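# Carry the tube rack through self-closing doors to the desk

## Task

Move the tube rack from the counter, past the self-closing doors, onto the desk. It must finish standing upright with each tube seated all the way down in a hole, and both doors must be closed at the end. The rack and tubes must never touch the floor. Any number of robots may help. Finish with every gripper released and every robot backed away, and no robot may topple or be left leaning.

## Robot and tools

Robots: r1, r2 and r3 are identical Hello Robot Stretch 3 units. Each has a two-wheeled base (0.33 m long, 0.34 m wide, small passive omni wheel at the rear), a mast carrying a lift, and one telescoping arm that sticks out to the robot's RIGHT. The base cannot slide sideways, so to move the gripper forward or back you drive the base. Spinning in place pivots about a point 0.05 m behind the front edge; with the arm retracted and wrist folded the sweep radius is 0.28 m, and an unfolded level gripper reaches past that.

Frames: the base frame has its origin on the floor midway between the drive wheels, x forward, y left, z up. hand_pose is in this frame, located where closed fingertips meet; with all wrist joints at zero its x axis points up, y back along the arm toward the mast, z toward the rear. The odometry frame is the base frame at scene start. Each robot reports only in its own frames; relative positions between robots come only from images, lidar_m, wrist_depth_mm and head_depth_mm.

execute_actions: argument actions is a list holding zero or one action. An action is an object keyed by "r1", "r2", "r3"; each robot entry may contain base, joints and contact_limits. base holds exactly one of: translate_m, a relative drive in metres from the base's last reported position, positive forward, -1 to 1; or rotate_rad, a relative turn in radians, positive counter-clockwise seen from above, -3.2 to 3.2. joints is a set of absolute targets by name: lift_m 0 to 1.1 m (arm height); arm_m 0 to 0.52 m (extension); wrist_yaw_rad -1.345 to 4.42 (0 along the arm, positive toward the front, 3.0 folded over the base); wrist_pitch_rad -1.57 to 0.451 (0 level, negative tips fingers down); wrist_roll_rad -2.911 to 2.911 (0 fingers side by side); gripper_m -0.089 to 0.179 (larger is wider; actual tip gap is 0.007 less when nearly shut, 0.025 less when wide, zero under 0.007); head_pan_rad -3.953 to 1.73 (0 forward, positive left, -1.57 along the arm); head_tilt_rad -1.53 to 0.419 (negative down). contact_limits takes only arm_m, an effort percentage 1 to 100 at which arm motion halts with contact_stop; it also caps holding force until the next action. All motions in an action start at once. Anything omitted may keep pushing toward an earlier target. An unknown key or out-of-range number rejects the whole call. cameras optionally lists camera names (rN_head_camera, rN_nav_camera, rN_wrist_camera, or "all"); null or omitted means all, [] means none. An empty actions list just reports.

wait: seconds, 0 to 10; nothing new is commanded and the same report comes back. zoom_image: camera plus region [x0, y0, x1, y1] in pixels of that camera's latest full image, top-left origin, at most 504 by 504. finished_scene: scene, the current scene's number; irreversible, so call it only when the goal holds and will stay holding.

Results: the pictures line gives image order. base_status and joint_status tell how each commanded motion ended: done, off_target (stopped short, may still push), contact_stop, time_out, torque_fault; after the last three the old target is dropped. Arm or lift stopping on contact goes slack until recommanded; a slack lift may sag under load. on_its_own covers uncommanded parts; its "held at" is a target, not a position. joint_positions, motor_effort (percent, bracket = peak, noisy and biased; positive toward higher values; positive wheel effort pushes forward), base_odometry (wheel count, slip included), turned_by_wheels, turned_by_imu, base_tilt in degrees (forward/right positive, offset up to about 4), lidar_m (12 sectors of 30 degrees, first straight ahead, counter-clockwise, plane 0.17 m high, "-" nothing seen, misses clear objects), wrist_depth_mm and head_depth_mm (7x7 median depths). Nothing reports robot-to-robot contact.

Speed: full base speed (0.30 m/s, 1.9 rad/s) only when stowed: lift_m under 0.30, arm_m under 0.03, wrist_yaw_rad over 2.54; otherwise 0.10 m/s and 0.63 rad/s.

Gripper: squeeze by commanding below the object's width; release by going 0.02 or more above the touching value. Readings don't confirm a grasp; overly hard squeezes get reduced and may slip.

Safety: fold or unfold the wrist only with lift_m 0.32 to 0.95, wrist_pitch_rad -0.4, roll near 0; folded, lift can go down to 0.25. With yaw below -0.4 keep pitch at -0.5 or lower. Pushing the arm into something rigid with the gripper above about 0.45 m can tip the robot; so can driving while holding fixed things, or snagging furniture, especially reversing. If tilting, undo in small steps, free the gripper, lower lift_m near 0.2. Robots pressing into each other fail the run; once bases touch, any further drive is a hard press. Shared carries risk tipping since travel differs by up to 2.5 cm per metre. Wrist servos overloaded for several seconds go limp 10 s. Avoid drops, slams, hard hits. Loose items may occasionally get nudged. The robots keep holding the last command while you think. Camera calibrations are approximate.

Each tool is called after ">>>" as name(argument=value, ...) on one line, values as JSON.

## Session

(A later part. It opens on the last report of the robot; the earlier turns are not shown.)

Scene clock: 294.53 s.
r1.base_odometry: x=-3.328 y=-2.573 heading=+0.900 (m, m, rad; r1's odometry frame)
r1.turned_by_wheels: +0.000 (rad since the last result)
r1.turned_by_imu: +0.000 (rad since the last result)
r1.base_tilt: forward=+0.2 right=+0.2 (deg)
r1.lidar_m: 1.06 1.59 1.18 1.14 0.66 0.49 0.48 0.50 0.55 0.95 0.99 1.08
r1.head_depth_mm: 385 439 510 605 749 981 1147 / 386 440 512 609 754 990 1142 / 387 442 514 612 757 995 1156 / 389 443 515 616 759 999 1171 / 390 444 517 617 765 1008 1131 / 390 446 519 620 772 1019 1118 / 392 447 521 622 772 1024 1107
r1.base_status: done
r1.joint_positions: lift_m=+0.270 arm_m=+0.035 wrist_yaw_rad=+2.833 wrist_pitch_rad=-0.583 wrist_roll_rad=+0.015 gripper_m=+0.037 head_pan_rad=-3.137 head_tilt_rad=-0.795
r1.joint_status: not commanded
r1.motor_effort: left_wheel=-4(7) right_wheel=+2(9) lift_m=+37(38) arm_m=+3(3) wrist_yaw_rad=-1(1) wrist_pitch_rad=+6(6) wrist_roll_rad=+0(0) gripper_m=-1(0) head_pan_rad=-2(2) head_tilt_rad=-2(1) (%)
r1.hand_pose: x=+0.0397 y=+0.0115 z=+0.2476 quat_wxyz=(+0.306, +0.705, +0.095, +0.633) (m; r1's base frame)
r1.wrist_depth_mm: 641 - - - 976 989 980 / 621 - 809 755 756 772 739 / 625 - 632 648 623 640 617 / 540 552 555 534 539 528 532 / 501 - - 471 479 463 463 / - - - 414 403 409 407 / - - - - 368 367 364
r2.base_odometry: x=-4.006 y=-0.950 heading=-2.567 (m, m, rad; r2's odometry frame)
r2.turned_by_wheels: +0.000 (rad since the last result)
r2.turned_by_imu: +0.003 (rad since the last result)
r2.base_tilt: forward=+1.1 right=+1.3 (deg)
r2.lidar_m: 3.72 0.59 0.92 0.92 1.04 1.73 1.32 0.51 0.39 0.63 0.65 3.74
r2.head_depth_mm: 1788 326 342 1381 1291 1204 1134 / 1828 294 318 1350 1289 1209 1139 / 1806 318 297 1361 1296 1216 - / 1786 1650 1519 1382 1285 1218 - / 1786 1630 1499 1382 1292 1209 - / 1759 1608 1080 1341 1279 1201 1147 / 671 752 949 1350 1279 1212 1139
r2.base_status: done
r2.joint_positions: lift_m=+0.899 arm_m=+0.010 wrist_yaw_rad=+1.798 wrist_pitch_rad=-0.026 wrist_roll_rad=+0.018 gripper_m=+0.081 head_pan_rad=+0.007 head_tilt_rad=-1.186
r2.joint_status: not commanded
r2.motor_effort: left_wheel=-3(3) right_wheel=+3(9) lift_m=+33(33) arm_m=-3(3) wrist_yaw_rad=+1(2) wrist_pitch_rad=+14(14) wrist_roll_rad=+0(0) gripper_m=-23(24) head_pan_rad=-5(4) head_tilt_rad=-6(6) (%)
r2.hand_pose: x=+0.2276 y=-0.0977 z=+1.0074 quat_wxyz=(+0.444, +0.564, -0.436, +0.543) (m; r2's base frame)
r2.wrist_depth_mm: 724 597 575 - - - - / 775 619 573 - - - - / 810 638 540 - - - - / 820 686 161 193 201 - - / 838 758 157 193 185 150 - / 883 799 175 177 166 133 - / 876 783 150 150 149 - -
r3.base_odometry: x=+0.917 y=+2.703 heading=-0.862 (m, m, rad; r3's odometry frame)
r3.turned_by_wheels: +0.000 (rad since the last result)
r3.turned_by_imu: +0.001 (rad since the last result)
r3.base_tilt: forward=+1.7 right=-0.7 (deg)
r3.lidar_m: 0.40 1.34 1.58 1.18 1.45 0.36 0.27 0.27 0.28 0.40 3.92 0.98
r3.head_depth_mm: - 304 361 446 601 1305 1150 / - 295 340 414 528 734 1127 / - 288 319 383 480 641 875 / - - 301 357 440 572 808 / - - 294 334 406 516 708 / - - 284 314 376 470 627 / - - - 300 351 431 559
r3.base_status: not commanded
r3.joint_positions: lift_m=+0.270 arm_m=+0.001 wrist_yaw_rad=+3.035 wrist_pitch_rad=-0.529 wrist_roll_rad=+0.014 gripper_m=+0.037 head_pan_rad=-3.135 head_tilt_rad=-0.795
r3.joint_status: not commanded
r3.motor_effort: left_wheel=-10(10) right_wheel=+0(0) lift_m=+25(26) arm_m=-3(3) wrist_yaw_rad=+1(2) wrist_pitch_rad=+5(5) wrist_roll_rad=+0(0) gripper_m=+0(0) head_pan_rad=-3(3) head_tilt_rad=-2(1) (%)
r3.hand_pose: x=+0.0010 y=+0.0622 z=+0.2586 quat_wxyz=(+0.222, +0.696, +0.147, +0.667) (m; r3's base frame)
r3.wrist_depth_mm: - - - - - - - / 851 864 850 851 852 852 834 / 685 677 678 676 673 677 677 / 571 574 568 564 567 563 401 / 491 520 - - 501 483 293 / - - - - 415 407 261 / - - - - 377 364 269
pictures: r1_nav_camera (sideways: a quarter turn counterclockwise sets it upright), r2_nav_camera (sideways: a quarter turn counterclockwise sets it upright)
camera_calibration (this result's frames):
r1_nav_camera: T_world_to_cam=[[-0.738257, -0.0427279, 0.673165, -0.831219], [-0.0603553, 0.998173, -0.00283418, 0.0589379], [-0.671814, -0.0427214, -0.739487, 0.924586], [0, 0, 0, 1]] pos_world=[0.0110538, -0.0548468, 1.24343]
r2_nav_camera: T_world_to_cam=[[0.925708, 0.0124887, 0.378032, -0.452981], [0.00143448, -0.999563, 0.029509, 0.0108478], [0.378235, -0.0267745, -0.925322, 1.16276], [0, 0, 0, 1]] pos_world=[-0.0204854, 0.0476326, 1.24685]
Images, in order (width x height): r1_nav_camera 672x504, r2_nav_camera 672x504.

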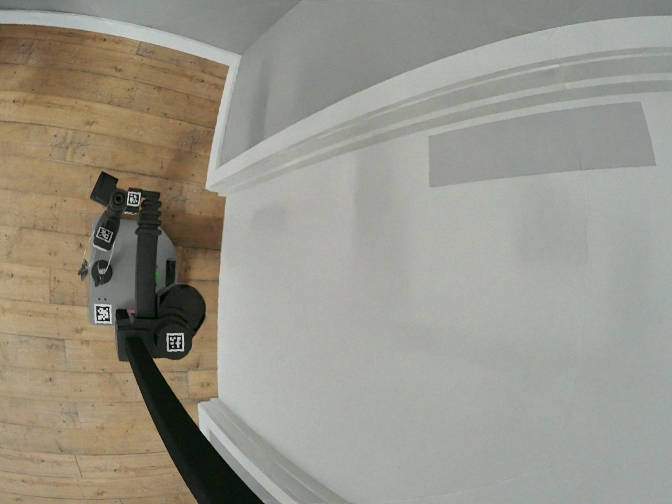

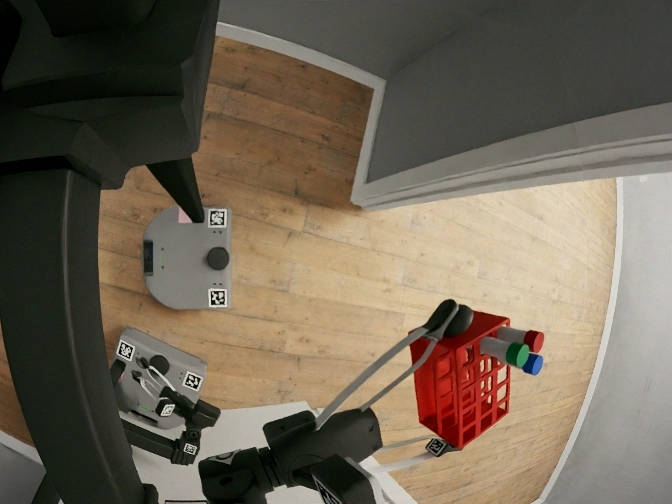

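>>> execute_actions(actions=[{"r2":{"base":{"rotate_rad":-0.12}}}], cameras=[])

>>> execute_actions(actions=[{"r2":{"base":{"translate_m":1.0},"joints":{"wrist_yaw_rad":1.57,"head_tilt_rad":-0.7}}}], cameras=[])

>>> execute_actions(actions=[{"r2":{"base":{"rotate_rad":1.0}},"r3":{"base":{"translate_m":0.12}}}], cameras=["r2_nav_camera","r2_head_camera"])

>>> execute_actions(actions=[{"r2":{"base":{"translate_m":0.15}},"r3":{"base":{"rotate_rad":-0.47}}}], cameras=[])

>>> execute_actions(actions=[{"r2":{"base":{"translate_m":0.2}},"r3":{"base":{"translate_m":0.26}}}], cameras=[])

>>> execute_actions(actions=[{"r2":{"base":{"translate_m":0.15}},"r3":{"base":{"rotate_rad":-0.48}}}], cameras=["r2_nav_camera","r3_nav_camera"])

Scene clock: 306.30 s.
r1.base_odometry: x=-3.328 y=-2.573 heading=+0.900 (m, m, rad; r1's odometry frame)
r1.turned_by_wheels: +0.000 (rad since the last result)
r1.turned_by_imu: +0.002 (rad since the last result)
r1.base_tilt: forward=+0.2 right=+0.1 (deg)
r1.lidar_m: 1.06 1.59 1.18 1.14 0.67 0.49 0.48 0.50 0.55 0.96 1.00 1.08
r1.head_depth_mm: 385 439 510 606 749 982 1150 / 386 442 511 609 753 988 1145 / 388 441 514 612 756 995 1161 / 389 444 517 614 761 1003 1177 / 390 444 517 617 766 1006 1124 / 391 446 519 621 770 1015 1122 / 392 448 520 623 776 1022 1107
r1.base_status: not commanded
r1.joint_positions: lift_m=+0.270 arm_m=+0.035 wrist_yaw_rad=+2.833 wrist_pitch_rad=-0.583 wrist_roll_rad=+0.015 gripper_m=+0.037 head_pan_rad=-3.137 head_tilt_rad=-0.795
r1.joint_status: not commanded
r1.motor_effort: left_wheel=-3(3) right_wheel=+2(2) lift_m=+37(37) arm_m=+4(3) wrist_yaw_rad=-2(0) wrist_pitch_rad=+6(6) wrist_roll_rad=-1(0) gripper_m=+0(1) head_pan_rad=-2(2) head_tilt_rad=-2(2) (%)
r1.hand_pose: x=+0.0397 y=+0.0115 z=+0.2476 quat_wxyz=(+0.306, +0.705, +0.095, +0.633) (m; r1's base frame)
r1.wrist_depth_mm: 639 - - - 989 - 928 / 629 - 742 786 772 777 731 / 619 - 644 644 622 624 624 / 557 549 563 526 538 536 534 / 501 - - 461 476 461 463 / - - - 411 400 408 408 / - - - - 366 364 363
r2.base_odometry: x=-4.006 y=-0.950 heading=-2.686 (m, m, rad; r2's odometry frame)
r2.turned_by_wheels: -0.120 (rad since the last result)
r2.turned_by_imu: -0.122 (rad since the last result)
r2.base_tilt: forward=+1.1 right=+1.3 (deg)
r2.lidar_m: 3.72 0.58 0.77 0.92 0.99 1.46 1.32 1.51 0.39 0.63 0.63 3.47
r2.head_depth_mm: 1782 326 342 1373 1285 1213 1132 / 1813 294 318 1362 1280 1213 1129 / 1799 332 298 1365 1286 1215 - / 1775 1620 1504 1384 1293 1220 - / 1771 1637 1494 1393 1290 1210 - / 1760 1617 1493 1353 1285 1201 1149 / 1759 1636 971 1276 1282 1196 1135
r2.base_status: done
r2.joint_positions: lift_m=+0.899 arm_m=+0.010 wrist_yaw_rad=+1.798 wrist_pitch_rad=-0.026 wrist_roll_rad=+0.018 gripper_m=+0.081 head_pan_rad=+0.007 head_tilt_rad=-1.186
r2.joint_status: not commanded
r2.motor_effort: left_wheel=+4(5) right_wheel=-2(3) lift_m=+33(33) arm_m=-3(3) wrist_yaw_rad=+2(2) wrist_pitch_rad=+14(14) wrist_roll_rad=+0(0) gripper_m=-24(24) head_pan_rad=-5(6) head_tilt_rad=-6(6) (%)
r2.hand_pose: x=+0.2276 y=-0.0977 z=+1.0074 quat_wxyz=(+0.444, +0.564, -0.436, +0.543) (m; r2's base frame)
r2.wrist_depth_mm: 583 528 - - - - - / 614 539 - - - - - / 647 563 191 - - - - / 667 593 161 190 199 - - / 725 637 157 191 185 149 - / 769 663 175 176 166 133 - / 849 673 151 151 150 - -
r3.base_odometry: x=+0.917 y=+2.703 heading=-0.862 (m, m, rad; r3's odometry frame)
r3.turned_by_wheels: +0.000 (rad since the last result)
r3.turned_by_imu: +0.001 (rad since the last result)
r3.base_tilt: forward=+1.8 right=-0.8 (deg)
r3.lidar_m: 0.40 1.34 1.58 1.19 1.45 0.36 0.27 0.27 0.28 0.40 3.91 0.98
r3.head_depth_mm: - 304 361 447 601 1307 1147 / - 295 340 414 528 732 1126 / - 288 319 383 480 641 876 / - - 301 357 440 572 807 / - - 294 334 405 517 710 / - - 284 314 377 469 625 / - - - 300 352 430 558
r3.base_status: not commanded
r3.joint_positions: lift_m=+0.270 arm_m=+0.001 wrist_yaw_rad=+3.035 wrist_pitch_rad=-0.529 wrist_roll_rad=+0.014 gripper_m=+0.037 head_pan_rad=-3.135 head_tilt_rad=-0.795
r3.joint_status: not commanded
r3.motor_effort: left_wheel=-10(10) right_wheel=+0(1) lift_m=+26(25) arm_m=-3(3) wrist_yaw_rad=+1(0) wrist_pitch_rad=+5(5) wrist_roll_rad=+0(0) gripper_m=+0(0) head_pan_rad=-3(4) head_tilt_rad=-1(2) (%)
r3.hand_pose: x=+0.0010 y=+0.0622 z=+0.2586 quat_wxyz=(+0.222, +0.696, +0.147, +0.667) (m; r3's base frame)
r3.wrist_depth_mm: - - - - - - - / 858 857 863 846 848 847 839 / 676 690 690 689 678 678 677 / 568 567 568 565 553 562 404 / 492 516 - - 494 483 293 / - - - - 413 412 269 / - - - - 379 364 282
pictures: none
No camera images: the call's "cameras" was empty. Leave "cameras" out to get every camera's image.

Scene clock: 317.53 s.
r1.base_odometry: x=-3.328 y=-2.573 heading=+0.900 (m, m, rad; r1's odometry frame)
r1.turned_by_wheels: +0.000 (rad since the last result)
r1.turned_by_imu: +0.003 (rad since the last result)
r1.base_tilt: forward=+0.2 right=+0.1 (deg)
r1.lidar_m: 1.06 1.59 1.18 1.14 0.66 0.49 0.48 0.50 0.55 0.96 1.00 1.07
r1.head_depth_mm: 385 439 510 606 749 979 1156 / 387 441 511 609 753 986 1141 / 388 442 514 611 756 992 1160 / 389 444 516 614 762 1000 1170 / 390 445 517 618 768 1013 1125 / 390 446 520 620 770 1014 1114 / 392 447 520 622 774 1021 1106
r1.base_status: not commanded
r1.joint_positions: lift_m=+0.270 arm_m=+0.035 wrist_yaw_rad=+2.833 wrist_pitch_rad=-0.583 wrist_roll_rad=+0.015 gripper_m=+0.037 head_pan_rad=-3.137 head_tilt_rad=-0.795
r1.joint_status: not commanded
r1.motor_effort: left_wheel=-3(3) right_wheel=+3(3) lift_m=+38(37) arm_m=+4(3) wrist_yaw_rad=+0(0) wrist_pitch_rad=+6(6) wrist_roll_rad=+0(0) gripper_m=+0(0) head_pan_rad=-2(2) head_tilt_rad=-1(2) (%)
r1.hand_pose: x=+0.0397 y=+0.0115 z=+0.2476 quat_wxyz=(+0.306, +0.705, +0.095, +0.633) (m; r1's base frame)
r1.wrist_depth_mm: 644 - - - 989 954 937 / 641 - 766 795 781 759 754 / 607 - 646 636 639 614 612 / 544 545 559 544 541 526 535 / 504 - - 462 473 462 451 / - - - 410 400 407 402 / - - - - 368 367 361
r2.base_odometry: x=-4.904 y=-1.390 heading=-2.686 (m, m, rad; r2's odometry frame)
r2.turned_by_wheels: +0.000 (rad since the last result)
r2.turned_by_imu: +0.005 (rad since the last result)
r2.base_tilt: forward=+1.1 right=+1.3 (deg)
r2.lidar_m: 2.74 2.95 2.47 1.11 0.51 0.45 2.32 0.83 0.79 2.29 2.46 2.79
r2.head_depth_mm: 2429 2670 2585 2017 311 295 1186 / 2434 2728 2589 2030 1661 1375 1228 / 2475 2764 2608 2013 1675 1411 1233 / 2522 2815 2584 2025 1671 1416 1236 / 2558 2811 2596 2036 1655 1418 1233 / 2548 2897 2589 2024 1674 1423 1237 / 2579 2902 2565 2024 1673 1420 1236
r2.base_status: done
r2.joint_positions: lift_m=+0.899 arm_m=+0.010 wrist_yaw_rad=+1.572 wrist_pitch_rad=-0.026 wrist_roll_rad=+0.018 gripper_m=+0.081 head_pan_rad=+0.007 head_tilt_rad=-0.705
r2.joint_status: all done
r2.motor_effort: left_wheel=+3(8) right_wheel=-1(1) lift_m=+33(33) arm_m=-4(3) wrist_yaw_rad=-3(5) wrist_pitch_rad=+14(14) wrist_roll_rad=+0(0) gripper_m=-24(24) head_pan_rad=-4(4) head_tilt_rad=+1(28) (%)
r2.hand_pose: x=+0.2342 y=-0.1549 z=+1.0074 quat_wxyz=(+0.502, +0.511, -0.497, +0.489) (m; r2's base frame)
r2.wrist_depth_mm: - - - - - - - / - - - - - - - / - - - - - - - / - - 160 191 201 - - / - - 156 192 185 149 - / - - 175 177 167 133 - / - - 151 150 149 - -
r3.base_odometry: x=+0.917 y=+2.703 heading=-0.862 (m, m, rad; r3's odometry frame)
r3.turned_by_wheels: +0.000 (rad since the last result)
r3.turned_by_imu: +0.002 (rad since the last result)
r3.base_tilt: forward=+1.7 right=-0.7 (deg)
r3.lidar_m: 1.34 1.34 1.58 1.19 1.45 0.36 0.27 0.27 0.28 0.40 1.22 0.98
r3.head_depth_mm: - 304 362 446 601 1313 1146 / - 295 340 413 528 732 1126 / - 288 319 384 479 643 874 / - - 301 357 440 573 806 / - - 294 335 405 517 709 / - - 284 314 376 469 625 / - - - 300 351 430 559
r3.base_status: not commanded
r3.joint_positions: lift_m=+0.270 arm_m=+0.001 wrist_yaw_rad=+3.035 wrist_pitch_rad=-0.529 wrist_roll_rad=+0.014 gripper_m=+0.037 head_pan_rad=-3.135 head_tilt_rad=-0.795
r3.joint_status: not commanded
r3.motor_effort: left_wheel=-10(10) right_wheel=+0(0) lift_m=+26(25) arm_m=-3(3) wrist_yaw_rad=+1(1) wrist_pitch_rad=+5(5) wrist_roll_rad=+0(0) gripper_m=+0(0) head_pan_rad=-3(2) head_tilt_rad=-1(1) (%)
r3.hand_pose: x=+0.0010 y=+0.0622 z=+0.2586 quat_wxyz=(+0.222, +0.696, +0.147, +0.667) (m; r3's base frame)
r3.wrist_depth_mm: - - - - - - - / 847 857 857 854 847 848 842 / 687 684 689 684 687 670 671 / 568 569 571 567 570 565 562 / 489 515 - - 501 486 482 / - - - - 415 425 424 / - - - - 378 379 377
pictures: none
No camera images: the call's "cameras" was empty. Leave "cameras" out to get every camera's image.

Scene clock: 320.37 s.
r1.base_odometry: x=-3.328 y=-2.573 heading=+0.900 (m, m, rad; r1's odometry frame)
r1.turned_by_wheels: +0.000 (rad since the last result)
r1.turned_by_imu: +0.001 (rad since the last result)
r1.base_tilt: forward=+0.2 right=+0.1 (deg)
r1.lidar_m: 1.07 1.59 1.18 1.14 0.67 0.50 0.48 0.50 0.55 0.95 1.00 0.98
r1.head_depth_mm: 385 439 510 607 749 982 1155 / 387 440 512 608 754 985 1141 / 388 442 513 613 755 991 1163 / 389 444 516 614 762 1001 1170 / 390 445 517 617 765 1008 1129 / 391 447 518 621 769 1017 1118 / 392 448 522 623 775 1018 1108
r1.base_status: not commanded
r1.joint_positions: lift_m=+0.270 arm_m=+0.035 wrist_yaw_rad=+2.833 wrist_pitch_rad=-0.583 wrist_roll_rad=+0.015 gripper_m=+0.037 head_pan_rad=-3.137 head_tilt_rad=-0.795
r1.joint_status: not commanded
r1.motor_effort: left_wheel=-4(4) right_wheel=+2(3) lift_m=+37(37) arm_m=+4(4) wrist_yaw_rad=-1(2) wrist_pitch_rad=+6(6) wrist_roll_rad=+0(0) gripper_m=+0(1) head_pan_rad=-2(2) head_tilt_rad=-2(2) (%)
r1.hand_pose: x=+0.0397 y=+0.0115 z=+0.2476 quat_wxyz=(+0.306, +0.705, +0.095, +0.633) (m; r1's base frame)
r1.wrist_depth_mm: 646 - - - - 988 932 / 647 - 787 783 797 741 760 / 614 - 641 636 627 603 613 / 546 532 549 536 536 531 533 / 502 - - 460 473 450 456 / - - - 415 400 403 405 / - - - - 368 365 368
r2.base_odometry: x=-4.904 y=-1.390 heading=-1.686 (m, m, rad; r2's odometry frame)
r2.turned_by_wheels: +1.000 (rad since the last result)
r2.turned_by_imu: +1.012 (rad since the last result)
r2.base_tilt: forward=+1.1 right=+1.3 (deg)
r2.lidar_m: 2.48 1.23 0.52 0.45 1.15 0.85 0.79 2.02 2.43 2.80 2.74 2.90
r2.head_depth_mm: 2815 3188 2553 2032 312 295 1186 / 2282 2932 2604 2008 1667 1396 1233 / 2581 2921 2591 2014 1674 1420 1235 / 2458 2744 2587 2035 1673 1419 1231 / 1972 2648 2592 2031 1669 1424 1234 / 1971 2470 2605 2035 1672 1430 1232 / 1969 2380 2430 2038 1672 1421 1225
r2.base_status: done
r2.joint_positions: lift_m=+0.899 arm_m=+0.010 wrist_yaw_rad=+1.572 wrist_pitch_rad=-0.026 wrist_roll_rad=+0.018 gripper_m=+0.081 head_pan_rad=+0.007 head_tilt_rad=-0.705
r2.joint_status: not commanded
r2.motor_effort: left_wheel=-2(5) right_wheel=+4(6) lift_m=+33(33) arm_m=-3(4) wrist_yaw_rad=-3(3) wrist_pitch_rad=+14(14) wrist_roll_rad=+0(0) gripper_m=-24(24) head_pan_rad=-5(5) head_tilt_rad=+4(3) (%)
r2.hand_pose: x=+0.2342 y=-0.1551 z=+1.0074 quat_wxyz=(+0.502, +0.511, -0.497, +0.489) (m; r2's base frame)
r2.wrist_depth_mm: - - - - - - - / - - - - - - - / - - 191 - - - - / - - 161 193 200 - - / - - 157 192 185 150 - / - - 175 176 166 133 - / - - 150 150 150 - -
r3.base_odometry: x=+0.995 y=+2.611 heading=-0.862 (m, m, rad; r3's odometry frame)
r3.turned_by_wheels: +0.000 (rad since the last result)
r3.turned_by_imu: +0.001 (rad since the last result)
r3.base_tilt: forward=+1.8 right=-0.7 (deg)
r3.lidar_m: 1.22 1.22 1.45 1.20 1.67 0.32 0.27 0.27 0.31 0.53 1.02 0.87
r3.head_depth_mm: - - 316 383 485 664 1130 / - - 305 367 461 619 915 / - - 299 353 439 580 779 / - - 295 340 418 546 767 / - - 289 329 401 517 723 / - - 285 317 384 488 672 / - - - 307 370 464 625
r3.base_status: done
r3.joint_positions: lift_m=+0.270 arm_m=+0.001 wrist_yaw_rad=+3.035 wrist_pitch_rad=-0.529 wrist_roll_rad=+0.014 gripper_m=+0.037 head_pan_rad=-3.136 head_tilt_rad=-0.797
r3.joint_status: not commanded
r3.motor_effort: left_wheel=-9(55) right_wheel=-9(45) lift_m=+25(26) arm_m=-3(3) wrist_yaw_rad=+0(1) wrist_pitch_rad=+5(5) wrist_roll_rad=+0(0) gripper_m=+0(0) head_pan_rad=-3(3) head_tilt_rad=+0(2) (%)
r3.hand_pose: x=+0.0010 y=+0.0623 z=+0.2587 quat_wxyz=(+0.222, +0.696, +0.147, +0.667) (m; r3's base frame)
r3.wrist_depth_mm: - - - - - - - / 856 861 844 829 860 846 839 / 683 675 690 679 681 677 669 / 569 574 566 566 570 566 565 / 492 521 - - 500 484 489 / - - - - 417 423 422 / - - - - 381 378 381
pictures: r2_head_camera (sideways: a quarter turn clockwise sets it upright), r2_nav_camera (sideways: a quarter turn counterclockwise sets it upright)
camera_calibration (this result's frames):
r2_head_camera: T_world_to_cam=[[-0.633653, 0.0217853, -0.773311, 1.03102], [0.0310097, 0.999515, 0.00274836, -0.00379214], [0.772996, -0.0222386, -0.634021, 0.774343], [0, 0, 0, 1]] pos_world=[0.0548604, -0.00145037, 1.28826]
r2_nav_camera: T_world_to_cam=[[0.645767, 0.0104703, 0.763463, -0.953426], [-0.0116957, -0.999653, 0.0236022, 0.018601], [0.763445, -0.0241708, -0.645421, 0.796514], [0, 0, 0, 1]] pos_world=[0.00781398, 0.0478296, 1.24155]
Images, in order (width x height): r2_head_camera 896x504, r2_nav_camera 672x504.

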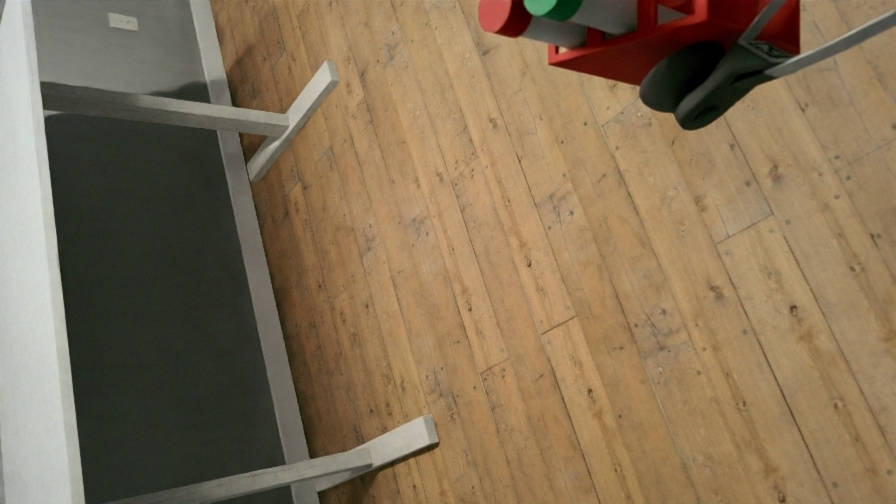

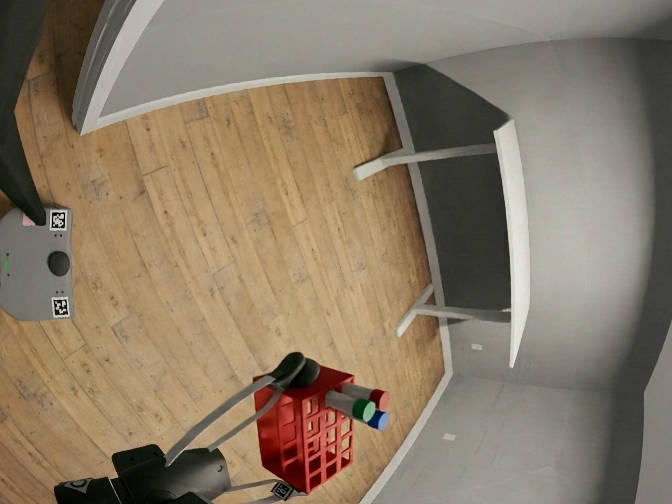

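Scene clock: 323.33 s.
r1.base_odometry: x=-3.328 y=-2.573 heading=+0.900 (m, m, rad; r1's odometry frame)
r1.turned_by_wheels: +0.000 (rad since the last result)
r1.turned_by_imu: +0.001 (rad since the last result)
r1.base_tilt: forward=+0.2 right=+0.1 (deg)
r1.lidar_m: 1.06 1.59 1.17 1.14 0.66 0.49 0.48 0.50 0.55 0.96 1.00 0.98
r1.head_depth_mm: 385 439 510 608 750 981 1147 / 387 440 511 610 753 986 1140 / 388 442 515 612 759 996 1155 / 389 443 516 615 760 1002 1176 / 390 444 518 619 764 1008 1132 / 390 446 519 620 769 1013 1116 / 392 447 520 624 771 1019 1106
r1.base_status: not commanded
r1.joint_positions: lift_m=+0.270 arm_m=+0.035 wrist_yaw_rad=+2.833 wrist_pitch_rad=-0.583 wrist_roll_rad=+0.015 gripper_m=+0.037 head_pan_rad=-3.137 head_tilt_rad=-0.795
r1.joint_status: not commanded
r1.motor_effort: left_wheel=-3(4) right_wheel=+3(2) lift_m=+37(37) arm_m=+3(3) wrist_yaw_rad=+0(0) wrist_pitch_rad=+6(6) wrist_roll_rad=+0(0) gripper_m=+0(1) head_pan_rad=-2(2) head_tilt_rad=-2(2) (%)
r1.hand_pose: x=+0.0397 y=+0.0115 z=+0.2476 quat_wxyz=(+0.306, +0.705, +0.095, +0.633) (m; r1's base frame)
r1.wrist_depth_mm: 640 - - - 972 971 941 / 639 - 798 794 788 764 768 / 607 - 633 644 648 627 618 / 551 550 557 538 532 532 530 / 505 - - 463 470 464 455 / - - - 409 405 409 403 / - - - - 370 364 362
r2.base_odometry: x=-4.921 y=-1.539 heading=-1.687 (m, m, rad; r2's odometry frame)
r2.turned_by_wheels: +0.000 (rad since the last result)
r2.turned_by_imu: +0.000 (rad since the last result)
r2.base_tilt: forward=+1.1 right=+1.3 (deg)
r2.lidar_m: 2.32 1.44 0.61 0.46 0.50 1.03 0.94 2.37 2.59 2.73 2.68 2.83
r2.head_depth_mm: 2698 3047 2602 2054 311 295 1190 / 2080 2779 2510 2019 1664 1383 1233 / 1954 2716 2569 2016 1658 1412 1231 / 1946 2568 2598 2015 1683 1412 1229 / 1764 2481 2589 2012 1667 1417 1224 / 1755 2348 2496 2044 1674 1421 1231 / 1764 2265 2409 2030 1662 1417 1225
r2.base_status: done
r2.joint_positions: lift_m=+0.899 arm_m=+0.010 wrist_yaw_rad=+1.572 wrist_pitch_rad=-0.026 wrist_roll_rad=+0.018 gripper_m=+0.081 head_pan_rad=+0.007 head_tilt_rad=-0.705
r2.joint_status: not commanded
r2.motor_effort: left_wheel=-2(4) right_wheel=+3(7) lift_m=+34(33) arm_m=-3(3) wrist_yaw_rad=-2(2) wrist_pitch_rad=+14(14) wrist_roll_rad=+0(0) gripper_m=-24(24) head_pan_rad=-5(5) head_tilt_rad=+2(3) (%)
r2.hand_pose: x=+0.2342 y=-0.1551 z=+1.0074 quat_wxyz=(+0.502, +0.511, -0.497, +0.489) (m; r2's base frame)
r2.wrist_depth_mm: - - - - - - - / - - - - - - - / - - 191 - - - - / - - 160 190 200 - - / - - 156 191 186 149 - / - - 175 177 166 134 - / - - 151 150 150 - -
r3.base_odometry: x=+0.995 y=+2.611 heading=-1.332 (m, m, rad; r3's odometry frame)
r3.turned_by_wheels: -0.470 (rad since the last result)
r3.turned_by_imu: -0.463 (rad since the last result)
r3.base_tilt: forward=+1.8 right=-0.8 (deg)
r3.lidar_m: 0.87 1.22 1.23 1.49 1.20 1.54 0.29 0.25 0.26 0.31 0.58 1.14
r3.head_depth_mm: 1230 1448 1752 1807 1519 1310 1149 / 305 356 1473 1754 1518 1305 1145 / 289 320 377 457 585 861 1159 / - 296 338 402 498 648 927 / - 285 309 361 434 543 727 / - - 291 326 383 467 598 / - - - 298 344 409 507
r3.base_status: done
r3.joint_positions: lift_m=+0.270 arm_m=+0.001 wrist_yaw_rad=+3.035 wrist_pitch_rad=-0.529 wrist_roll_rad=+0.014 gripper_m=+0.037 head_pan_rad=-3.136 head_tilt_rad=-0.797
r3.joint_status: not commanded
r3.motor_effort: left_wheel=-6(12) right_wheel=-9(22) lift_m=+25(25) arm_m=-2(2) wrist_yaw_rad=+0(1) wrist_pitch_rad=+5(5) wrist_roll_rad=+0(0) gripper_m=+0(0) head_pan_rad=-3(3) head_tilt_rad=-1(1) (%)
r3.hand_pose: x=+0.0010 y=+0.0623 z=+0.2587 quat_wxyz=(+0.222, +0.696, +0.147, +0.667) (m; r3's base frame)
r3.wrist_depth_mm: 929 - - - - - 958 / 851 870 859 862 865 828 846 / 685 684 675 682 673 674 681 / 579 570 565 568 562 568 564 / 490 523 - - 501 487 488 / - - - - 414 425 423 / - - - - 379 379 378
pictures: none
No camera images: the call's "cameras" was empty. Leave "cameras" out to get every camera's image.

Scene clock: 326.70 s.
r1.base_odometry: x=-3.328 y=-2.573 heading=+0.900 (m, m, rad; r1's odometry frame)
r1.turned_by_wheels: +0.000 (rad since the last result)
r1.turned_by_imu: +0.001 (rad since the last result)
r1.base_tilt: forward=+0.2 right=+0.1 (deg)
r1.lidar_m: 0.97 1.59 1.18 1.14 0.66 0.49 0.48 0.50 0.55 0.95 0.99 1.37
r1.head_depth_mm: 386 439 509 608 752 985 1146 / 387 441 511 609 753 987 1142 / 387 443 514 611 755 993 1156 / 389 444 516 613 761 1002 1177 / 390 445 518 618 764 1008 1129 / 391 447 519 620 769 1017 1118 / 391 448 521 622 773 1021 1108
r1.base_status: not commanded
r1.joint_positions: lift_m=+0.270 arm_m=+0.035 wrist_yaw_rad=+2.833 wrist_pitch_rad=-0.583 wrist_roll_rad=+0.015 gripper_m=+0.037 head_pan_rad=-3.137 head_tilt_rad=-0.795
r1.joint_status: not commanded
r1.motor_effort: left_wheel=-4(3) right_wheel=+3(3) lift_m=+37(37) arm_m=+4(3) wrist_yaw_rad=-1(0) wrist_pitch_rad=+6(6) wrist_roll_rad=+0(0) gripper_m=+0(0) head_pan_rad=-2(2) head_tilt_rad=-2(2) (%)
r1.hand_pose: x=+0.0397 y=+0.0115 z=+0.2476 quat_wxyz=(+0.306, +0.705, +0.095, +0.633) (m; r1's base frame)
r1.wrist_depth_mm: 639 - - - - 942 964 / 635 - 785 810 779 740 751 / 613 - 650 643 645 635 613 / 558 553 560 537 525 531 540 / 509 - - 481 469 469 463 / - - - 414 405 408 407 / - - - - 364 366 367
r2.base_odometry: x=-4.944 y=-1.738 heading=-1.687 (m, m, rad; r2's odometry frame)
r2.turned_by_wheels: +0.000 (rad since the last result)
r2.turned_by_imu: +0.001 (rad since the last result)
r2.base_tilt: forward=+1.1 right=+1.3 (deg)
r2.lidar_m: 2.13 1.68 0.73 0.56 0.55 1.18 1.14 2.61 2.77 2.64 2.59 2.74
r2.head_depth_mm: 1958 2814 2604 2034 312 295 1194 / 1760 2475 2392 2033 1667 1384 1233 / 1762 2489 2584 2026 1650 1413 1232 / 1596 2373 2558 2023 1674 1425 1237 / 1609 2259 2464 2047 1678 1415 1226 / 1466 2157 2381 2030 1668 1420 1226 / 1469 2084 2290 1960 1662 1413 1229
r2.base_status: done
r2.joint_positions: lift_m=+0.899 arm_m=+0.010 wrist_yaw_rad=+1.572 wrist_pitch_rad=-0.026 wrist_roll_rad=+0.018 gripper_m=+0.081 head_pan_rad=+0.007 head_tilt_rad=-0.705
r2.joint_status: not commanded
r2.motor_effort: left_wheel=-3(4) right_wheel=+4(8) lift_m=+34(33) arm_m=-4(4) wrist_yaw_rad=-2(2) wrist_pitch_rad=+14(14) wrist_roll_rad=+0(0) gripper_m=-24(24) head_pan_rad=-4(5) head_tilt_rad=+2(2) (%)
r2.hand_pose: x=+0.2342 y=-0.1551 z=+1.0074 quat_wxyz=(+0.502, +0.511, -0.497, +0.489) (m; r2's base frame)
r2.wrist_depth_mm: - - - - - - - / - - - - - - - / - - - - - - - / - - 160 191 201 - - / - - 157 192 185 150 - / - - 176 176 166 134 - / - - 151 150 150 - -
r3.base_odometry: x=+1.056 y=+2.359 heading=-1.332 (m, m, rad; r3's odometry frame)
r3.turned_by_wheels: +0.000 (rad since the last result)
r3.turned_by_imu: +0.001 (rad since the last result)
r3.base_tilt: forward=+1.6 right=-0.7 (deg)
r3.lidar_m: 0.61 1.02 1.03 1.25 1.37 0.34 0.27 0.27 0.30 0.47 3.72 1.06
r3.head_depth_mm: - 292 333 404 524 790 1145 / - 286 318 385 486 662 1044 / - - 305 365 455 605 819 / - - 297 347 428 556 784 / - - 291 330 403 517 720 / - - 285 316 381 480 651 / - - - 303 361 450 597
r3.base_status: done
r3.joint_positions: lift_m=+0.270 arm_m=+0.001 wrist_yaw_rad=+3.035 wrist_pitch_rad=-0.529 wrist_roll_rad=+0.014 gripper_m=+0.037 head_pan_rad=-3.136 head_tilt_rad=-0.798
r3.joint_status: not commanded
r3.motor_effort: left_wheel=-15(66) right_wheel=-12(39) lift_m=+25(26) arm_m=-1(3) wrist_yaw_rad=+1(1) wrist_pitch_rad=+5(5) wrist_roll_rad=+0(0) gripper_m=+0(0) head_pan_rad=-2(3) head_tilt_rad=-1(1) (%)
r3.hand_pose: x=+0.0010 y=+0.0624 z=+0.2587 quat_wxyz=(+0.222, +0.696, +0.147, +0.667) (m; r3's base frame)
r3.wrist_depth_mm: - - - - - 938 799 / 858 844 851 844 847 845 799 / 682 683 673 683 677 690 674 / 572 569 565 568 571 570 563 / 486 523 - - 499 488 488 / - - - - 415 427 425 / - - - - 379 377 380
pictures: none
No camera images: the call's "cameras" was empty. Leave "cameras" out to get every camera's image.

Scene clock: 329.67 s.
r1.base_odometry: x=-3.328 y=-2.573 heading=+0.900 (m, m, rad; r1's odometry frame)
r1.turned_by_wheels: +0.000 (rad since the last result)
r1.turned_by_imu: +0.001 (rad since the last result)
r1.base_tilt: forward=+0.2 right=+0.2 (deg)
r1.lidar_m: 0.98 1.59 1.18 1.14 0.66 0.49 0.48 0.50 0.55 0.95 1.00 1.38
r1.head_depth_mm: 386 438 509 608 750 980 1151 / 386 440 512 609 753 986 1143 / 387 442 513 611 757 995 1156 / 389 444 516 613 762 998 1172 / 390 445 518 616 767 1007 1127 / 391 446 519 619 768 1016 1119 / 392 448 521 624 773 1024 1109
r1.base_status: not commanded
r1.joint_positions: lift_m=+0.270 arm_m=+0.035 wrist_yaw_rad=+2.833 wrist_pitch_rad=-0.583 wrist_roll_rad=+0.015 gripper_m=+0.037 head_pan_rad=-3.137 head_tilt_rad=-0.795
r1.joint_status: not commanded
r1.motor_effort: left_wheel=-3(4) right_wheel=+2(3) lift_m=+38(37) arm_m=+3(3) wrist_yaw_rad=-2(0) wrist_pitch_rad=+6(6) wrist_roll_rad=+0(0) gripper_m=+0(1) head_pan_rad=-2(2) head_tilt_rad=-1(2) (%)
r1.hand_pose: x=+0.0397 y=+0.0115 z=+0.2476 quat_wxyz=(+0.306, +0.705, +0.095, +0.633) (m; r1's base frame)
r1.wrist_depth_mm: 630 - - - 969 949 950 / 622 - 776 772 766 751 765 / 601 - 646 637 625 616 616 / 552 540 556 538 539 537 527 / 504 - - 471 468 470 465 / - - - 413 399 407 405 / - - - - 366 364 362
r2.base_odometry: x=-4.962 y=-1.887 heading=-1.687 (m, m, rad; r2's odometry frame)
r2.turned_by_wheels: +0.000 (rad since the last result)
r2.turned_by_imu: +0.000 (rad since the last result)
r2.base_tilt: forward=+1.2 right=+1.3 (deg)
r2.lidar_m: 1.98 1.54 0.82 0.63 0.62 0.64 1.29 2.75 2.91 2.57 2.52 2.67
r2.head_depth_mm: 1766 2630 2598 2014 313 296 1190 / 1592 2410 2345 2032 1661 1389 1229 / 1596 2321 2487 2028 1659 1430 1225 / 1461 2211 2418 2037 1675 1416 1232 / 1467 2111 2331 2020 1672 1412 1232 / 1462 2027 2274 2030 1680 1418 1224 / 1465 1944 2162 2021 1648 1427 1233
r2.base_status: done
r2.joint_positions: lift_m=+0.899 arm_m=+0.010 wrist_yaw_rad=+1.572 wrist_pitch_rad=-0.026 wrist_roll_rad=+0.018 gripper_m=+0.081 head_pan_rad=+0.007 head_tilt_rad=-0.705
r2.joint_status: not commanded
r2.motor_effort: left_wheel=-3(4) right_wheel=+4(8) lift_m=+33(33) arm_m=-3(3) wrist_yaw_rad=-2(1) wrist_pitch_rad=+14(14) wrist_roll_rad=+0(0) gripper_m=-24(23) head_pan_rad=-4(4) head_tilt_rad=+3(2) (%)
r2.hand_pose: x=+0.2342 y=-0.1551 z=+1.0074 quat_wxyz=(+0.502, +0.511, -0.497, +0.489) (m; r2's base frame)
r2.wrist_depth_mm: - - - - - - - / - - - - - - - / - - 192 - - - - / - - 161 192 201 - - / - - 157 191 185 150 - / - - 175 176 166 133 - / - - 151 150 150 - -
r3.base_odometry: x=+1.056 y=+2.359 heading=-1.812 (m, m, rad; r3's odometry frame)
r3.turned_by_wheels: -0.480 (rad since the last result)
r3.turned_by_imu: -0.472 (rad since the last result)
r3.base_tilt: forward=+1.6 right=-0.8 (deg)
r3.lidar_m: 0.71 0.61 1.02 1.03 1.29 1.37 0.29 0.25 0.25 0.29 0.49 3.71
r3.head_depth_mm: 1592 1786 1979 1671 1506 1307 1142 / 1554 1816 1769 1736 1508 1302 1145 / 300 346 407 499 693 1259 1168 / 287 310 359 426 527 688 979 / - 290 322 376 448 557 741 / - - 296 333 391 472 596 / - - - 301 346 408 497
r3.base_status: done
r3.joint_positions: lift_m=+0.270 arm_m=+0.001 wrist_yaw_rad=+3.035 wrist_pitch_rad=-0.529 wrist_roll_rad=+0.014 gripper_m=+0.037 head_pan_rad=-3.136 head_tilt_rad=-0.798
r3.joint_status: not commanded
r3.motor_effort: left_wheel=-10(12) right_wheel=-15(29) lift_m=+25(25) arm_m=-2(2) wrist_yaw_rad=+1(1) wrist_pitch_rad=+5(5) wrist_roll_rad=+0(0) gripper_m=+0(0) head_pan_rad=-3(2) head_tilt_rad=-1(0) (%)
r3.hand_pose: x=+0.0010 y=+0.0624 z=+0.2587 quat_wxyz=(+0.222, +0.696, +0.147, +0.667) (m; r3's base frame)
r3.wrist_depth_mm: - - - - - 902 865 / 858 844 852 855 849 834 775 / 694 685 682 681 678 678 664 / 573 574 569 570 570 564 570 / 485 518 - - 498 491 486 / - - - - 416 427 424 / - - - - 378 381 380
pictures: r2_nav_camera (sideways: a quarter turn counterclockwise sets it upright), r3_nav_camera (sideways: a quarter turn counterclockwise sets it upright)
camera_calibration (this result's frames):
r2_nav_camera: T_world_to_cam=[[0.645696, 0.0104698, 0.763523, -0.953504], [-0.011698, -0.999653, 0.0236005, 0.0186032], [0.763505, -0.0241704, -0.645349, 0.796421], [0, 0, 0, 1]] pos_world=[0.0078196, 0.0478296, 1.24155]
r3_nav_camera: T_world_to_cam=[[-0.753112, 0.0384025, 0.65677, -0.805936], [0.00288809, 0.998478, -0.055071, 0.12434], [-0.657886, -0.0395778, -0.752077, 0.935689], [0, 0, 0, 1]] pos_world=[0.00825668, -0.056168, 1.23987]
Images, in order (width x height): r2_nav_camera 672x504, r3_nav_camera 672x504.

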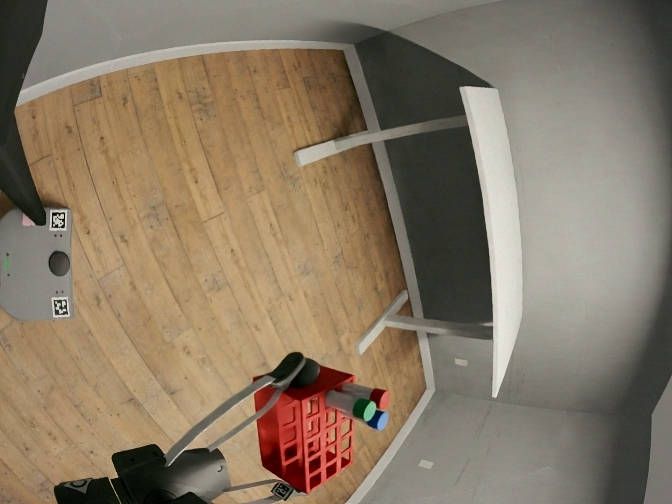

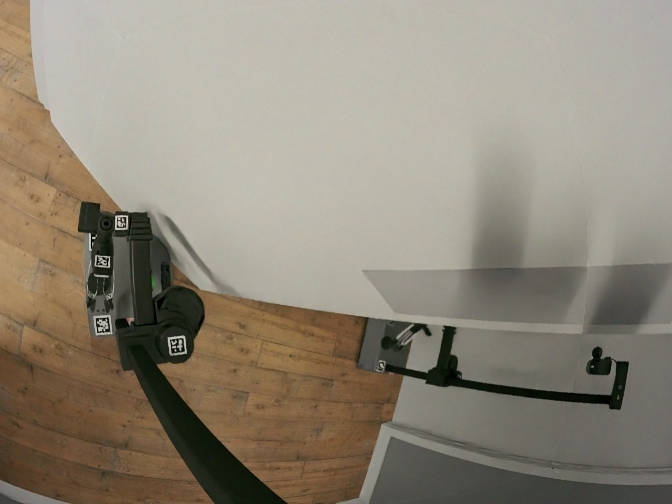

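>>> execute_actions(actions=[{"r2":{"base":{"translate_m":0.3},"joints":{"lift_m":0.95}},"r3":{"base":{"translate_m":0.31},"joints":{"arm_m":0.035}}}], cameras=[])

>>> execute_actions(actions=[{"r2":{"base":{"rotate_rad":0.15}},"r3":{"base":{"rotate_rad":-0.46}}}], cameras=[])

>>> execute_actions(actions=[{"r2":{"base":{"translate_m":0.65}},"r3":{"base":{"translate_m":0.7}}}], cameras=["r2_nav_camera","r3_nav_camera","r2_head_camera"])

Scene clock: 344.70 s.
r1.base_odometry: x=-3.328 y=-2.573 heading=+0.900 (m, m, rad; r1's odometry frame)
r1.turned_by_wheels: +0.000 (rad since the last result)
r1.turned_by_imu: +0.003 (rad since the last result)
r1.base_tilt: forward=+0.2 right=+0.1 (deg)
r1.lidar_m: 1.23 1.59 1.18 1.14 0.66 0.49 0.48 0.50 0.55 0.95 1.00 1.38
r1.head_depth_mm: 385 439 510 607 751 982 1152 / 387 441 512 610 752 989 1145 / 388 442 513 612 756 994 1160 / 389 443 516 613 760 998 1169 / 390 444 517 618 766 1010 1128 / 391 445 520 619 767 1012 1118 / 392 448 521 621 776 1021 1112
r1.base_status: not commanded
r1.joint_positions: lift_m=+0.270 arm_m=+0.035 wrist_yaw_rad=+2.833 wrist_pitch_rad=-0.583 wrist_roll_rad=+0.015 gripper_m=+0.037 head_pan_rad=-3.137 head_tilt_rad=-0.795
r1.joint_status: not commanded
r1.motor_effort: left_wheel=-4(4) right_wheel=+3(3) lift_m=+37(37) arm_m=+3(3) wrist_yaw_rad=+0(1) wrist_pitch_rad=+6(6) wrist_roll_rad=+0(0) gripper_m=-1(0) head_pan_rad=-2(2) head_tilt_rad=-2(2) (%)
r1.hand_pose: x=+0.0397 y=+0.0115 z=+0.2476 quat_wxyz=(+0.306, +0.705, +0.095, +0.633) (m; r1's base frame)
r1.wrist_depth_mm: 639 - - - 961 970 942 / 642 - 781 771 769 760 746 / 621 - 635 634 628 611 612 / 554 551 565 541 534 530 533 / 500 - - 466 478 460 462 / - - - 413 403 405 405 / - - - - 368 367 362
r2.base_odometry: x=-4.996 y=-2.185 heading=-1.687 (m, m, rad; r2's odometry frame)
r2.turned_by_wheels: +0.000 (rad since the last result)
r2.turned_by_imu: +0.001 (rad since the last result)
r2.base_tilt: forward=+1.1 right=+1.3 (deg)
r2.lidar_m: 1.72 1.27 1.00 0.76 0.75 0.79 1.56 3.00 3.15 2.44 2.39 1.68
r2.head_depth_mm: 1460 1664 2414 1981 311 1320 1232 / 1479 2144 2344 2004 1708 1418 1227 / 1464 2015 2282 2037 1676 1413 1242 / 1470 1922 2163 2035 1682 1405 1226 / 1464 1092 2058 2010 1672 1417 1226 / 1466 1025 1952 2049 1660 1416 1228 / 1436 977 1849 1963 1662 1419 1229
r2.base_status: done
r2.joint_positions: lift_m=+0.949 arm_m=+0.010 wrist_yaw_rad=+1.572 wrist_pitch_rad=-0.027 wrist_roll_rad=+0.018 gripper_m=+0.081 head_pan_rad=+0.007 head_tilt_rad=-0.705
r2.joint_status: all done
r2.motor_effort: left_wheel=-3(4) right_wheel=+3(6) lift_m=+33(34) arm_m=-3(2) wrist_yaw_rad=-1(2) wrist_pitch_rad=+14(15) wrist_roll_rad=+0(0) gripper_m=-23(24) head_pan_rad=-4(5) head_tilt_rad=+2(2) (%)
r2.hand_pose: x=+0.2341 y=-0.1551 z=+1.0572 quat_wxyz=(+0.502, +0.511, -0.497, +0.489) (m; r2's base frame)
r2.wrist_depth_mm: - - - - - - - / - - - - - - - / - - 189 - - - - / - - 160 193 200 - - / - - 156 192 186 150 - / - - 174 177 165 134 - / - - 150 150 150 - -
r3.base_odometry: x=+0.982 y=+2.057 heading=-1.812 (m, m, rad; r3's odometry frame)
r3.turned_by_wheels: +0.000 (rad since the last result)
r3.turned_by_imu: +0.003 (rad since the last result)
r3.base_tilt: forward=+1.6 right=-0.8 (deg)
r3.lidar_m: 1.27 0.34 0.36 0.91 1.14 0.34 0.27 0.27 0.30 0.46 2.83 3.43
r3.head_depth_mm: - 293 336 411 530 754 1141 / - 287 320 387 490 668 1026 / - - 306 366 458 608 825 / - - 297 348 429 559 790 / - - 291 331 403 516 718 / - - 285 315 380 478 649 / - - - 303 360 448 592
r3.base_status: translate_m off_target (by the wheels' count: +0.3101 of +0.3100)
r3.joint_positions: lift_m=+0.270 arm_m=+0.035 wrist_yaw_rad=+3.035 wrist_pitch_rad=-0.528 wrist_roll_rad=+0.014 gripper_m=+0.037 head_pan_rad=-3.136 head_tilt_rad=-0.798
r3.joint_status: all done
r3.on_its_own: left_wheel is at rest, and its effort (-27) is outside its rest range (-18 to +18)
r3.motor_effort: left_wheel=-27(35) right_wheel=-9(13) lift_m=+25(25) arm_m=+3(3) wrist_yaw_rad=+1(1) wrist_pitch_rad=+5(5) wrist_roll_rad=+0(0) gripper_m=+0(0) head_pan_rad=-3(2) head_tilt_rad=-1(1) (%)
r3.hand_pose: x=+0.0010 y=+0.0284 z=+0.2587 quat_wxyz=(+0.222, +0.696, +0.147, +0.667) (m; r3's base frame)
r3.wrist_depth_mm: - - - 975 914 539 315 / 851 860 848 852 842 480 340 / 682 690 691 684 685 420 375 / 575 565 - 593 559 458 441 / 502 - - - 496 477 480 / - - - - 417 425 426 / - - - - 380 380 379
pictures: none
No camera images: the call's "cameras" was empty. Leave "cameras" out to get every camera's image.

Scene clock: 346.40 s.
r1.base_odometry: x=-3.328 y=-2.573 heading=+0.900 (m, m, rad; r1's odometry frame)
r1.turned_by_wheels: +0.000 (rad since the last result)
r1.turned_by_imu: +0.000 (rad since the last result)
r1.base_tilt: forward=+0.2 right=+0.1 (deg)
r1.lidar_m: 1.27 1.59 1.18 1.14 0.66 0.49 0.48 0.50 0.55 0.96 1.00 1.38
r1.head_depth_mm: 385 439 509 606 751 983 1156 / 386 440 512 608 752 987 1146 / 387 442 513 613 756 991 1158 / 389 444 515 614 760 1000 1174 / 390 445 517 617 766 1007 1124 / 391 446 519 620 770 1011 1118 / 391 448 521 622 774 1018 1105
r1.base_status: not commanded
r1.joint_positions: lift_m=+0.270 arm_m=+0.035 wrist_yaw_rad=+2.833 wrist_pitch_rad=-0.583 wrist_roll_rad=+0.015 gripper_m=+0.037 head_pan_rad=-3.137 head_tilt_rad=-0.795
r1.joint_status: not commanded
r1.motor_effort: left_wheel=-3(3) right_wheel=+2(3) lift_m=+37(37) arm_m=+4(3) wrist_yaw_rad=+0(0) wrist_pitch_rad=+6(6) wrist_roll_rad=+0(1) gripper_m=+0(1) head_pan_rad=-3(2) head_tilt_rad=-2(2) (%)
r1.hand_pose: x=+0.0397 y=+0.0115 z=+0.2476 quat_wxyz=(+0.306, +0.705, +0.095, +0.633) (m; r1's base frame)
r1.wrist_depth_mm: 642 - - - 969 954 952 / 628 - 774 785 766 767 741 / 622 - 626 640 617 614 632 / 555 543 566 537 542 540 525 / 505 - - 462 480 456 459 / - - - 415 397 405 408 / - - - - 370 364 365
r2.base_odometry: x=-4.996 y=-2.185 heading=-1.537 (m, m, rad; r2's odometry frame)
r2.turned_by_wheels: +0.150 (rad since the last result)
r2.turned_by_imu: +0.152 (rad since the last result)
r2.base_tilt: forward=+1.1 right=+1.3 (deg)
r2.lidar_m: 1.73 1.27 0.89 0.75 0.75 0.84 1.59 3.00 2.84 2.40 2.39 1.69
r2.head_depth_mm: 1457 1993 2244 2026 311 1333 1227 / 1465 1925 2211 2040 1709 1419 1236 / 1461 1099 2107 2031 1667 1418 1232 / 1470 1090 2029 2022 1668 1411 1235 / 1464 1032 1970 2039 1667 1423 1232 / 1457 1025 1906 2050 1662 1414 1232 / 1414 975 1807 1852 1655 1415 1229
r2.base_status: done
r2.joint_positions: lift_m=+0.949 arm_m=+0.010 wrist_yaw_rad=+1.572 wrist_pitch_rad=-0.027 wrist_roll_rad=+0.018 gripper_m=+0.081 head_pan_rad=+0.007 head_tilt_rad=-0.705
r2.joint_status: not commanded
r2.motor_effort: left_wheel=-2(5) right_wheel=+3(6) lift_m=+33(33) arm_m=-4(3) wrist_yaw_rad=-2(3) wrist_pitch_rad=+15(15) wrist_roll_rad=+0(0) gripper_m=-24(24) head_pan_rad=-4(4) head_tilt_rad=+3(3) (%)
r2.hand_pose: x=+0.2341 y=-0.1551 z=+1.0572 quat_wxyz=(+0.503, +0.511, -0.497, +0.489) (m; r2's base frame)
r2.wrist_depth_mm: - - - - - - - / - - - - - - - / - - 189 - - - - / - - 160 192 200 - - / - - 156 192 186 149 - / - - 175 176 166 133 - / - - 151 150 150 - -
r3.base_odometry: x=+0.982 y=+2.057 heading=-2.272 (m, m, rad; r3's odometry frame)
r3.turned_by_wheels: -0.460 (rad since the last result)
r3.turned_by_imu: -0.451 (rad since the last result)
r3.base_tilt: forward=+1.7 right=-0.8 (deg)
r3.lidar_m: 3.43 1.15 0.34 0.46 0.92 1.20 0.29 0.25 0.25 0.29 0.49 2.98
r3.head_depth_mm: 1827 2073 2248 1799 1520 1308 1148 / 329 388 2051 1752 1527 1312 1141 / 297 342 403 492 631 988 1160 / 286 309 358 426 524 683 978 / - 289 321 373 447 558 741 / - - 295 333 390 470 595 / - - - 300 345 408 499
r3.base_status: done
r3.joint_positions: lift_m=+0.270 arm_m=+0.035 wrist_yaw_rad=+3.035 wrist_pitch_rad=-0.528 wrist_roll_rad=+0.014 gripper_m=+0.037 head_pan_rad=-3.136 head_tilt_rad=-0.798
r3.joint_status: not commanded
r3.on_its_own: right_wheel is at rest, and its effort (-22) is outside its rest range (-18 to +18)
r3.motor_effort: left_wheel=-13(15) right_wheel=-22(35) lift_m=+25(25) arm_m=+3(3) wrist_yaw_rad=+0(0) wrist_pitch_rad=+5(5) wrist_roll_rad=+0(0) gripper_m=+0(0) head_pan_rad=-2(3) head_tilt_rad=-1(1) (%)
r3.hand_pose: x=+0.0010 y=+0.0284 z=+0.2587 quat_wxyz=(+0.222, +0.696, +0.147, +0.667) (m; r3's base frame)
r3.wrist_depth_mm: 834 872 902 840 398 - 836 / 852 854 846 779 446 784 839 / 691 678 698 662 506 674 677 / 572 567 - 585 543 566 562 / 506 - - - 495 485 484 / - - - - 414 427 424 / - - - - 381 377 379
pictures: none
No camera images: the call's "cameras" was empty. Leave "cameras" out to get every camera's image.

Scene clock: 354.67 s.
r1.base_odometry: x=-3.328 y=-2.573 heading=+0.900 (m, m, rad; r1's odometry frame)
r1.turned_by_wheels: +0.000 (rad since the last result)
r1.turned_by_imu: +0.002 (rad since the last result)
r1.base_tilt: forward=+0.2 right=+0.2 (deg)
r1.lidar_m: 1.83 1.59 1.18 1.14 0.66 0.49 0.48 0.50 0.55 0.96 1.00 1.38
r1.head_depth_mm: 385 440 510 606 752 982 1152 / 387 440 512 609 754 990 1141 / 387 443 513 612 757 993 1158 / 389 443 516 615 761 995 1174 / 390 445 517 616 766 1006 1123 / 390 446 519 619 769 1014 1115 / 392 447 521 623 775 1020 1104
r1.base_status: not commanded
r1.joint_positions: lift_m=+0.270 arm_m=+0.035 wrist_yaw_rad=+2.833 wrist_pitch_rad=-0.583 wrist_roll_rad=+0.015 gripper_m=+0.037 head_pan_rad=-3.137 head_tilt_rad=-0.795
r1.joint_status: not commanded
r1.motor_effort: left_wheel=-4(3) right_wheel=+2(3) lift_m=+37(37) arm_m=+4(3) wrist_yaw_rad=-1(0) wrist_pitch_rad=+6(6) wrist_roll_rad=+0(0) gripper_m=-1(0) head_pan_rad=-2(2) head_tilt_rad=-2(2) (%)
r1.hand_pose: x=+0.0397 y=+0.0115 z=+0.2476 quat_wxyz=(+0.306, +0.705, +0.095, +0.633) (m; r1's base frame)
r1.wrist_depth_mm: 632 - - - 969 967 980 / 630 - 791 790 767 760 741 / 611 - 646 634 647 612 630 / 559 546 563 540 538 523 528 / 501 - - 465 473 460 452 / - - - 410 399 415 399 / - - - - 367 361 366
r2.base_odometry: x=-4.975 y=-2.834 heading=-1.537 (m, m, rad; r2's odometry frame)
r2.turned_by_wheels: +0.000 (rad since the last result)
r2.turned_by_imu: +0.003 (rad since the last result)
r2.base_tilt: forward=+1.2 right=+1.3 (deg)
r2.lidar_m: 1.11 0.70 1.12 0.94 0.94 1.06 1.41 3.62 2.60 2.20 2.19 1.13
r2.head_depth_mm: 1097 919 671 528 312 1329 1232 / 1072 921 671 527 459 1415 1232 / 1038 921 672 527 457 1423 1233 / 1006 920 671 526 445 1421 1234 / 976 917 670 527 435 1415 1233 / 953 920 671 529 435 1387 1233 / 926 922 670 528 435 1361 1234
r2.base_status: done
r2.joint_positions: lift_m=+0.949 arm_m=+0.010 wrist_yaw_rad=+1.572 wrist_pitch_rad=-0.027 wrist_roll_rad=+0.018 gripper_m=+0.081 head_pan_rad=+0.007 head_tilt_rad=-0.705
r2.joint_status: not commanded
r2.motor_effort: left_wheel=-3(3) right_wheel=+4(6) lift_m=+33(33) arm_m=-3(4) wrist_yaw_rad=-2(2) wrist_pitch_rad=+14(15) wrist_roll_rad=+0(0) gripper_m=-23(23) head_pan_rad=-5(4) head_tilt_rad=+3(2) (%)
r2.hand_pose: x=+0.2341 y=-0.1551 z=+1.0572 quat_wxyz=(+0.503, +0.511, -0.497, +0.489) (m; r2's base frame)
r2.wrist_depth_mm: 898 936 - - - - - / 893 946 977 - - - - / 925 969 - - - - - / 921 906 160 192 201 877 871 / 479 530 156 193 186 150 462 / 331 351 176 177 166 133 - / 262 283 151 150 150 940 -
r3.base_odometry: x=+0.531 y=+1.522 heading=-2.272 (m, m, rad; r3's odometry frame)
r3.turned_by_wheels: +0.000 (rad since the last result)
r3.turned_by_imu: +0.005 (rad since the last result)
r3.base_tilt: forward=+1.7 right=-0.7 (deg)
r3.lidar_m: 2.72 2.79 1.53 1.47 0.66 0.54 0.51 0.52 0.68 1.38 2.25 2.89
r3.head_depth_mm: 421 479 555 659 818 996 1125 / 420 478 554 661 813 1071 1148 / 419 477 553 658 812 1055 1184 / 419 476 552 655 807 1050 1146 / 419 476 552 656 808 1050 1150 / 417 475 550 653 805 1049 1141 / 417 474 550 651 804 1045 1149
r3.base_status: done
r3.joint_positions: lift_m=+0.270 arm_m=+0.035 wrist_yaw_rad=+3.035 wrist_pitch_rad=-0.528 wrist_roll_rad=+0.014 gripper_m=+0.037 head_pan_rad=-3.136 head_tilt_rad=-0.798
r3.joint_status: not commanded
r3.motor_effort: left_wheel=+3(12) right_wheel=-4(12) lift_m=+26(25) arm_m=+3(3) wrist_yaw_rad=+1(0) wrist_pitch_rad=+5(5) wrist_roll_rad=+0(0) gripper_m=+0(0) head_pan_rad=-1(1) head_tilt_rad=-1(0) (%)
r3.hand_pose: x=+0.0010 y=+0.0284 z=+0.2587 quat_wxyz=(+0.222, +0.696, +0.147, +0.667) (m; r3's base frame)
r3.wrist_depth_mm: 702 988 - - - - - / 674 862 863 849 854 853 833 / 628 687 703 681 671 670 685 / 563 565 - 590 568 565 565 / 503 - - - 501 487 486 / - - - - 415 426 425 / - - - - 380 377 379
pictures: r2_head_camera (sideways: a quarter turn clockwise sets it upright), r2_nav_camera (sideways: a quarter turn counterclockwise sets it upright), r3_nav_camera (sideways: a quarter turn counterclockwise sets it upright)
camera_calibration (this result's frames):
r2_head_camera: T_world_to_cam=[[-0.633578, 0.0217859, -0.773372, 1.0311], [0.0310096, 0.999515, 0.00275203, -0.0037969], [0.773057, -0.0222384, -0.633946, 0.774245], [0, 0, 0, 1]] pos_world=[0.0548618, -0.00145037, 1.28826]
r2_nav_camera: T_world_to_cam=[[0.645693, 0.0104697, 0.763525, -0.953507], [-0.0116982, -0.999653, 0.0236004, 0.0186033], [0.763507, -0.0241705, -0.645347, 0.796418], [0, 0, 0, 1]] pos_world=[0.00781982, 0.0478296, 1.24155]
r3_nav_camera: T_world_to_cam=[[-0.7531, 0.0384343, 0.656782, -0.805952], [0.00292933, 0.998478, -0.0550711, 0.12434], [-0.657899, -0.0395502, -0.752067, 0.935675], [0, 0, 0, 1]] pos_world=[0.00825331, -0.0561681, 1.23987]
Images, in order (width x height): r2_head_camera 896x504, r2_nav_camera 672x504, r3_nav_camera 672x504.

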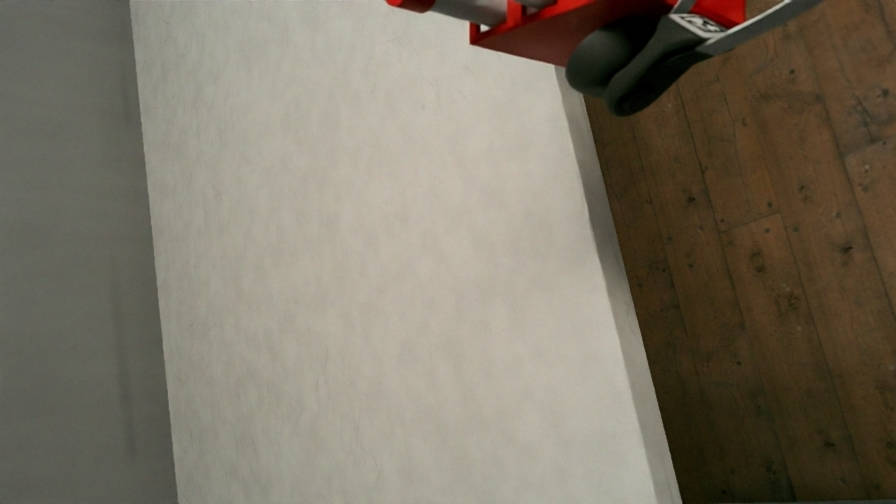

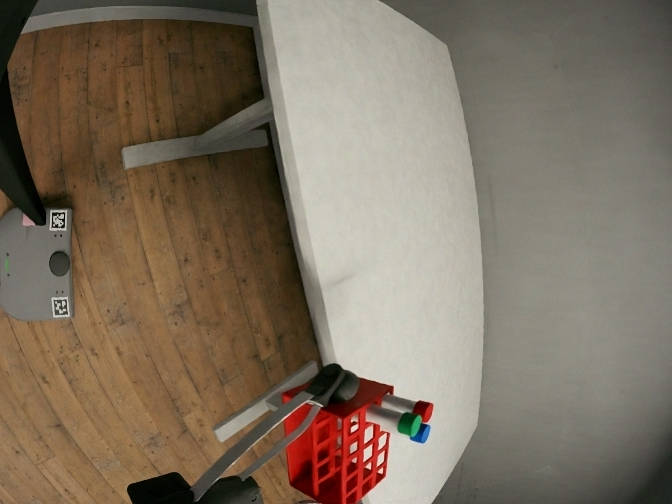

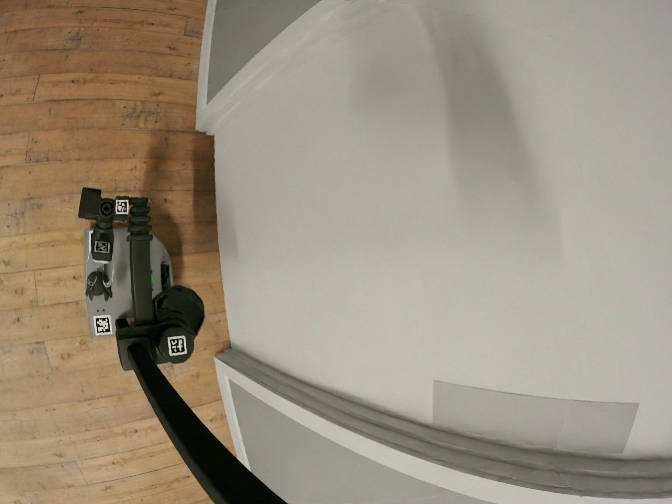

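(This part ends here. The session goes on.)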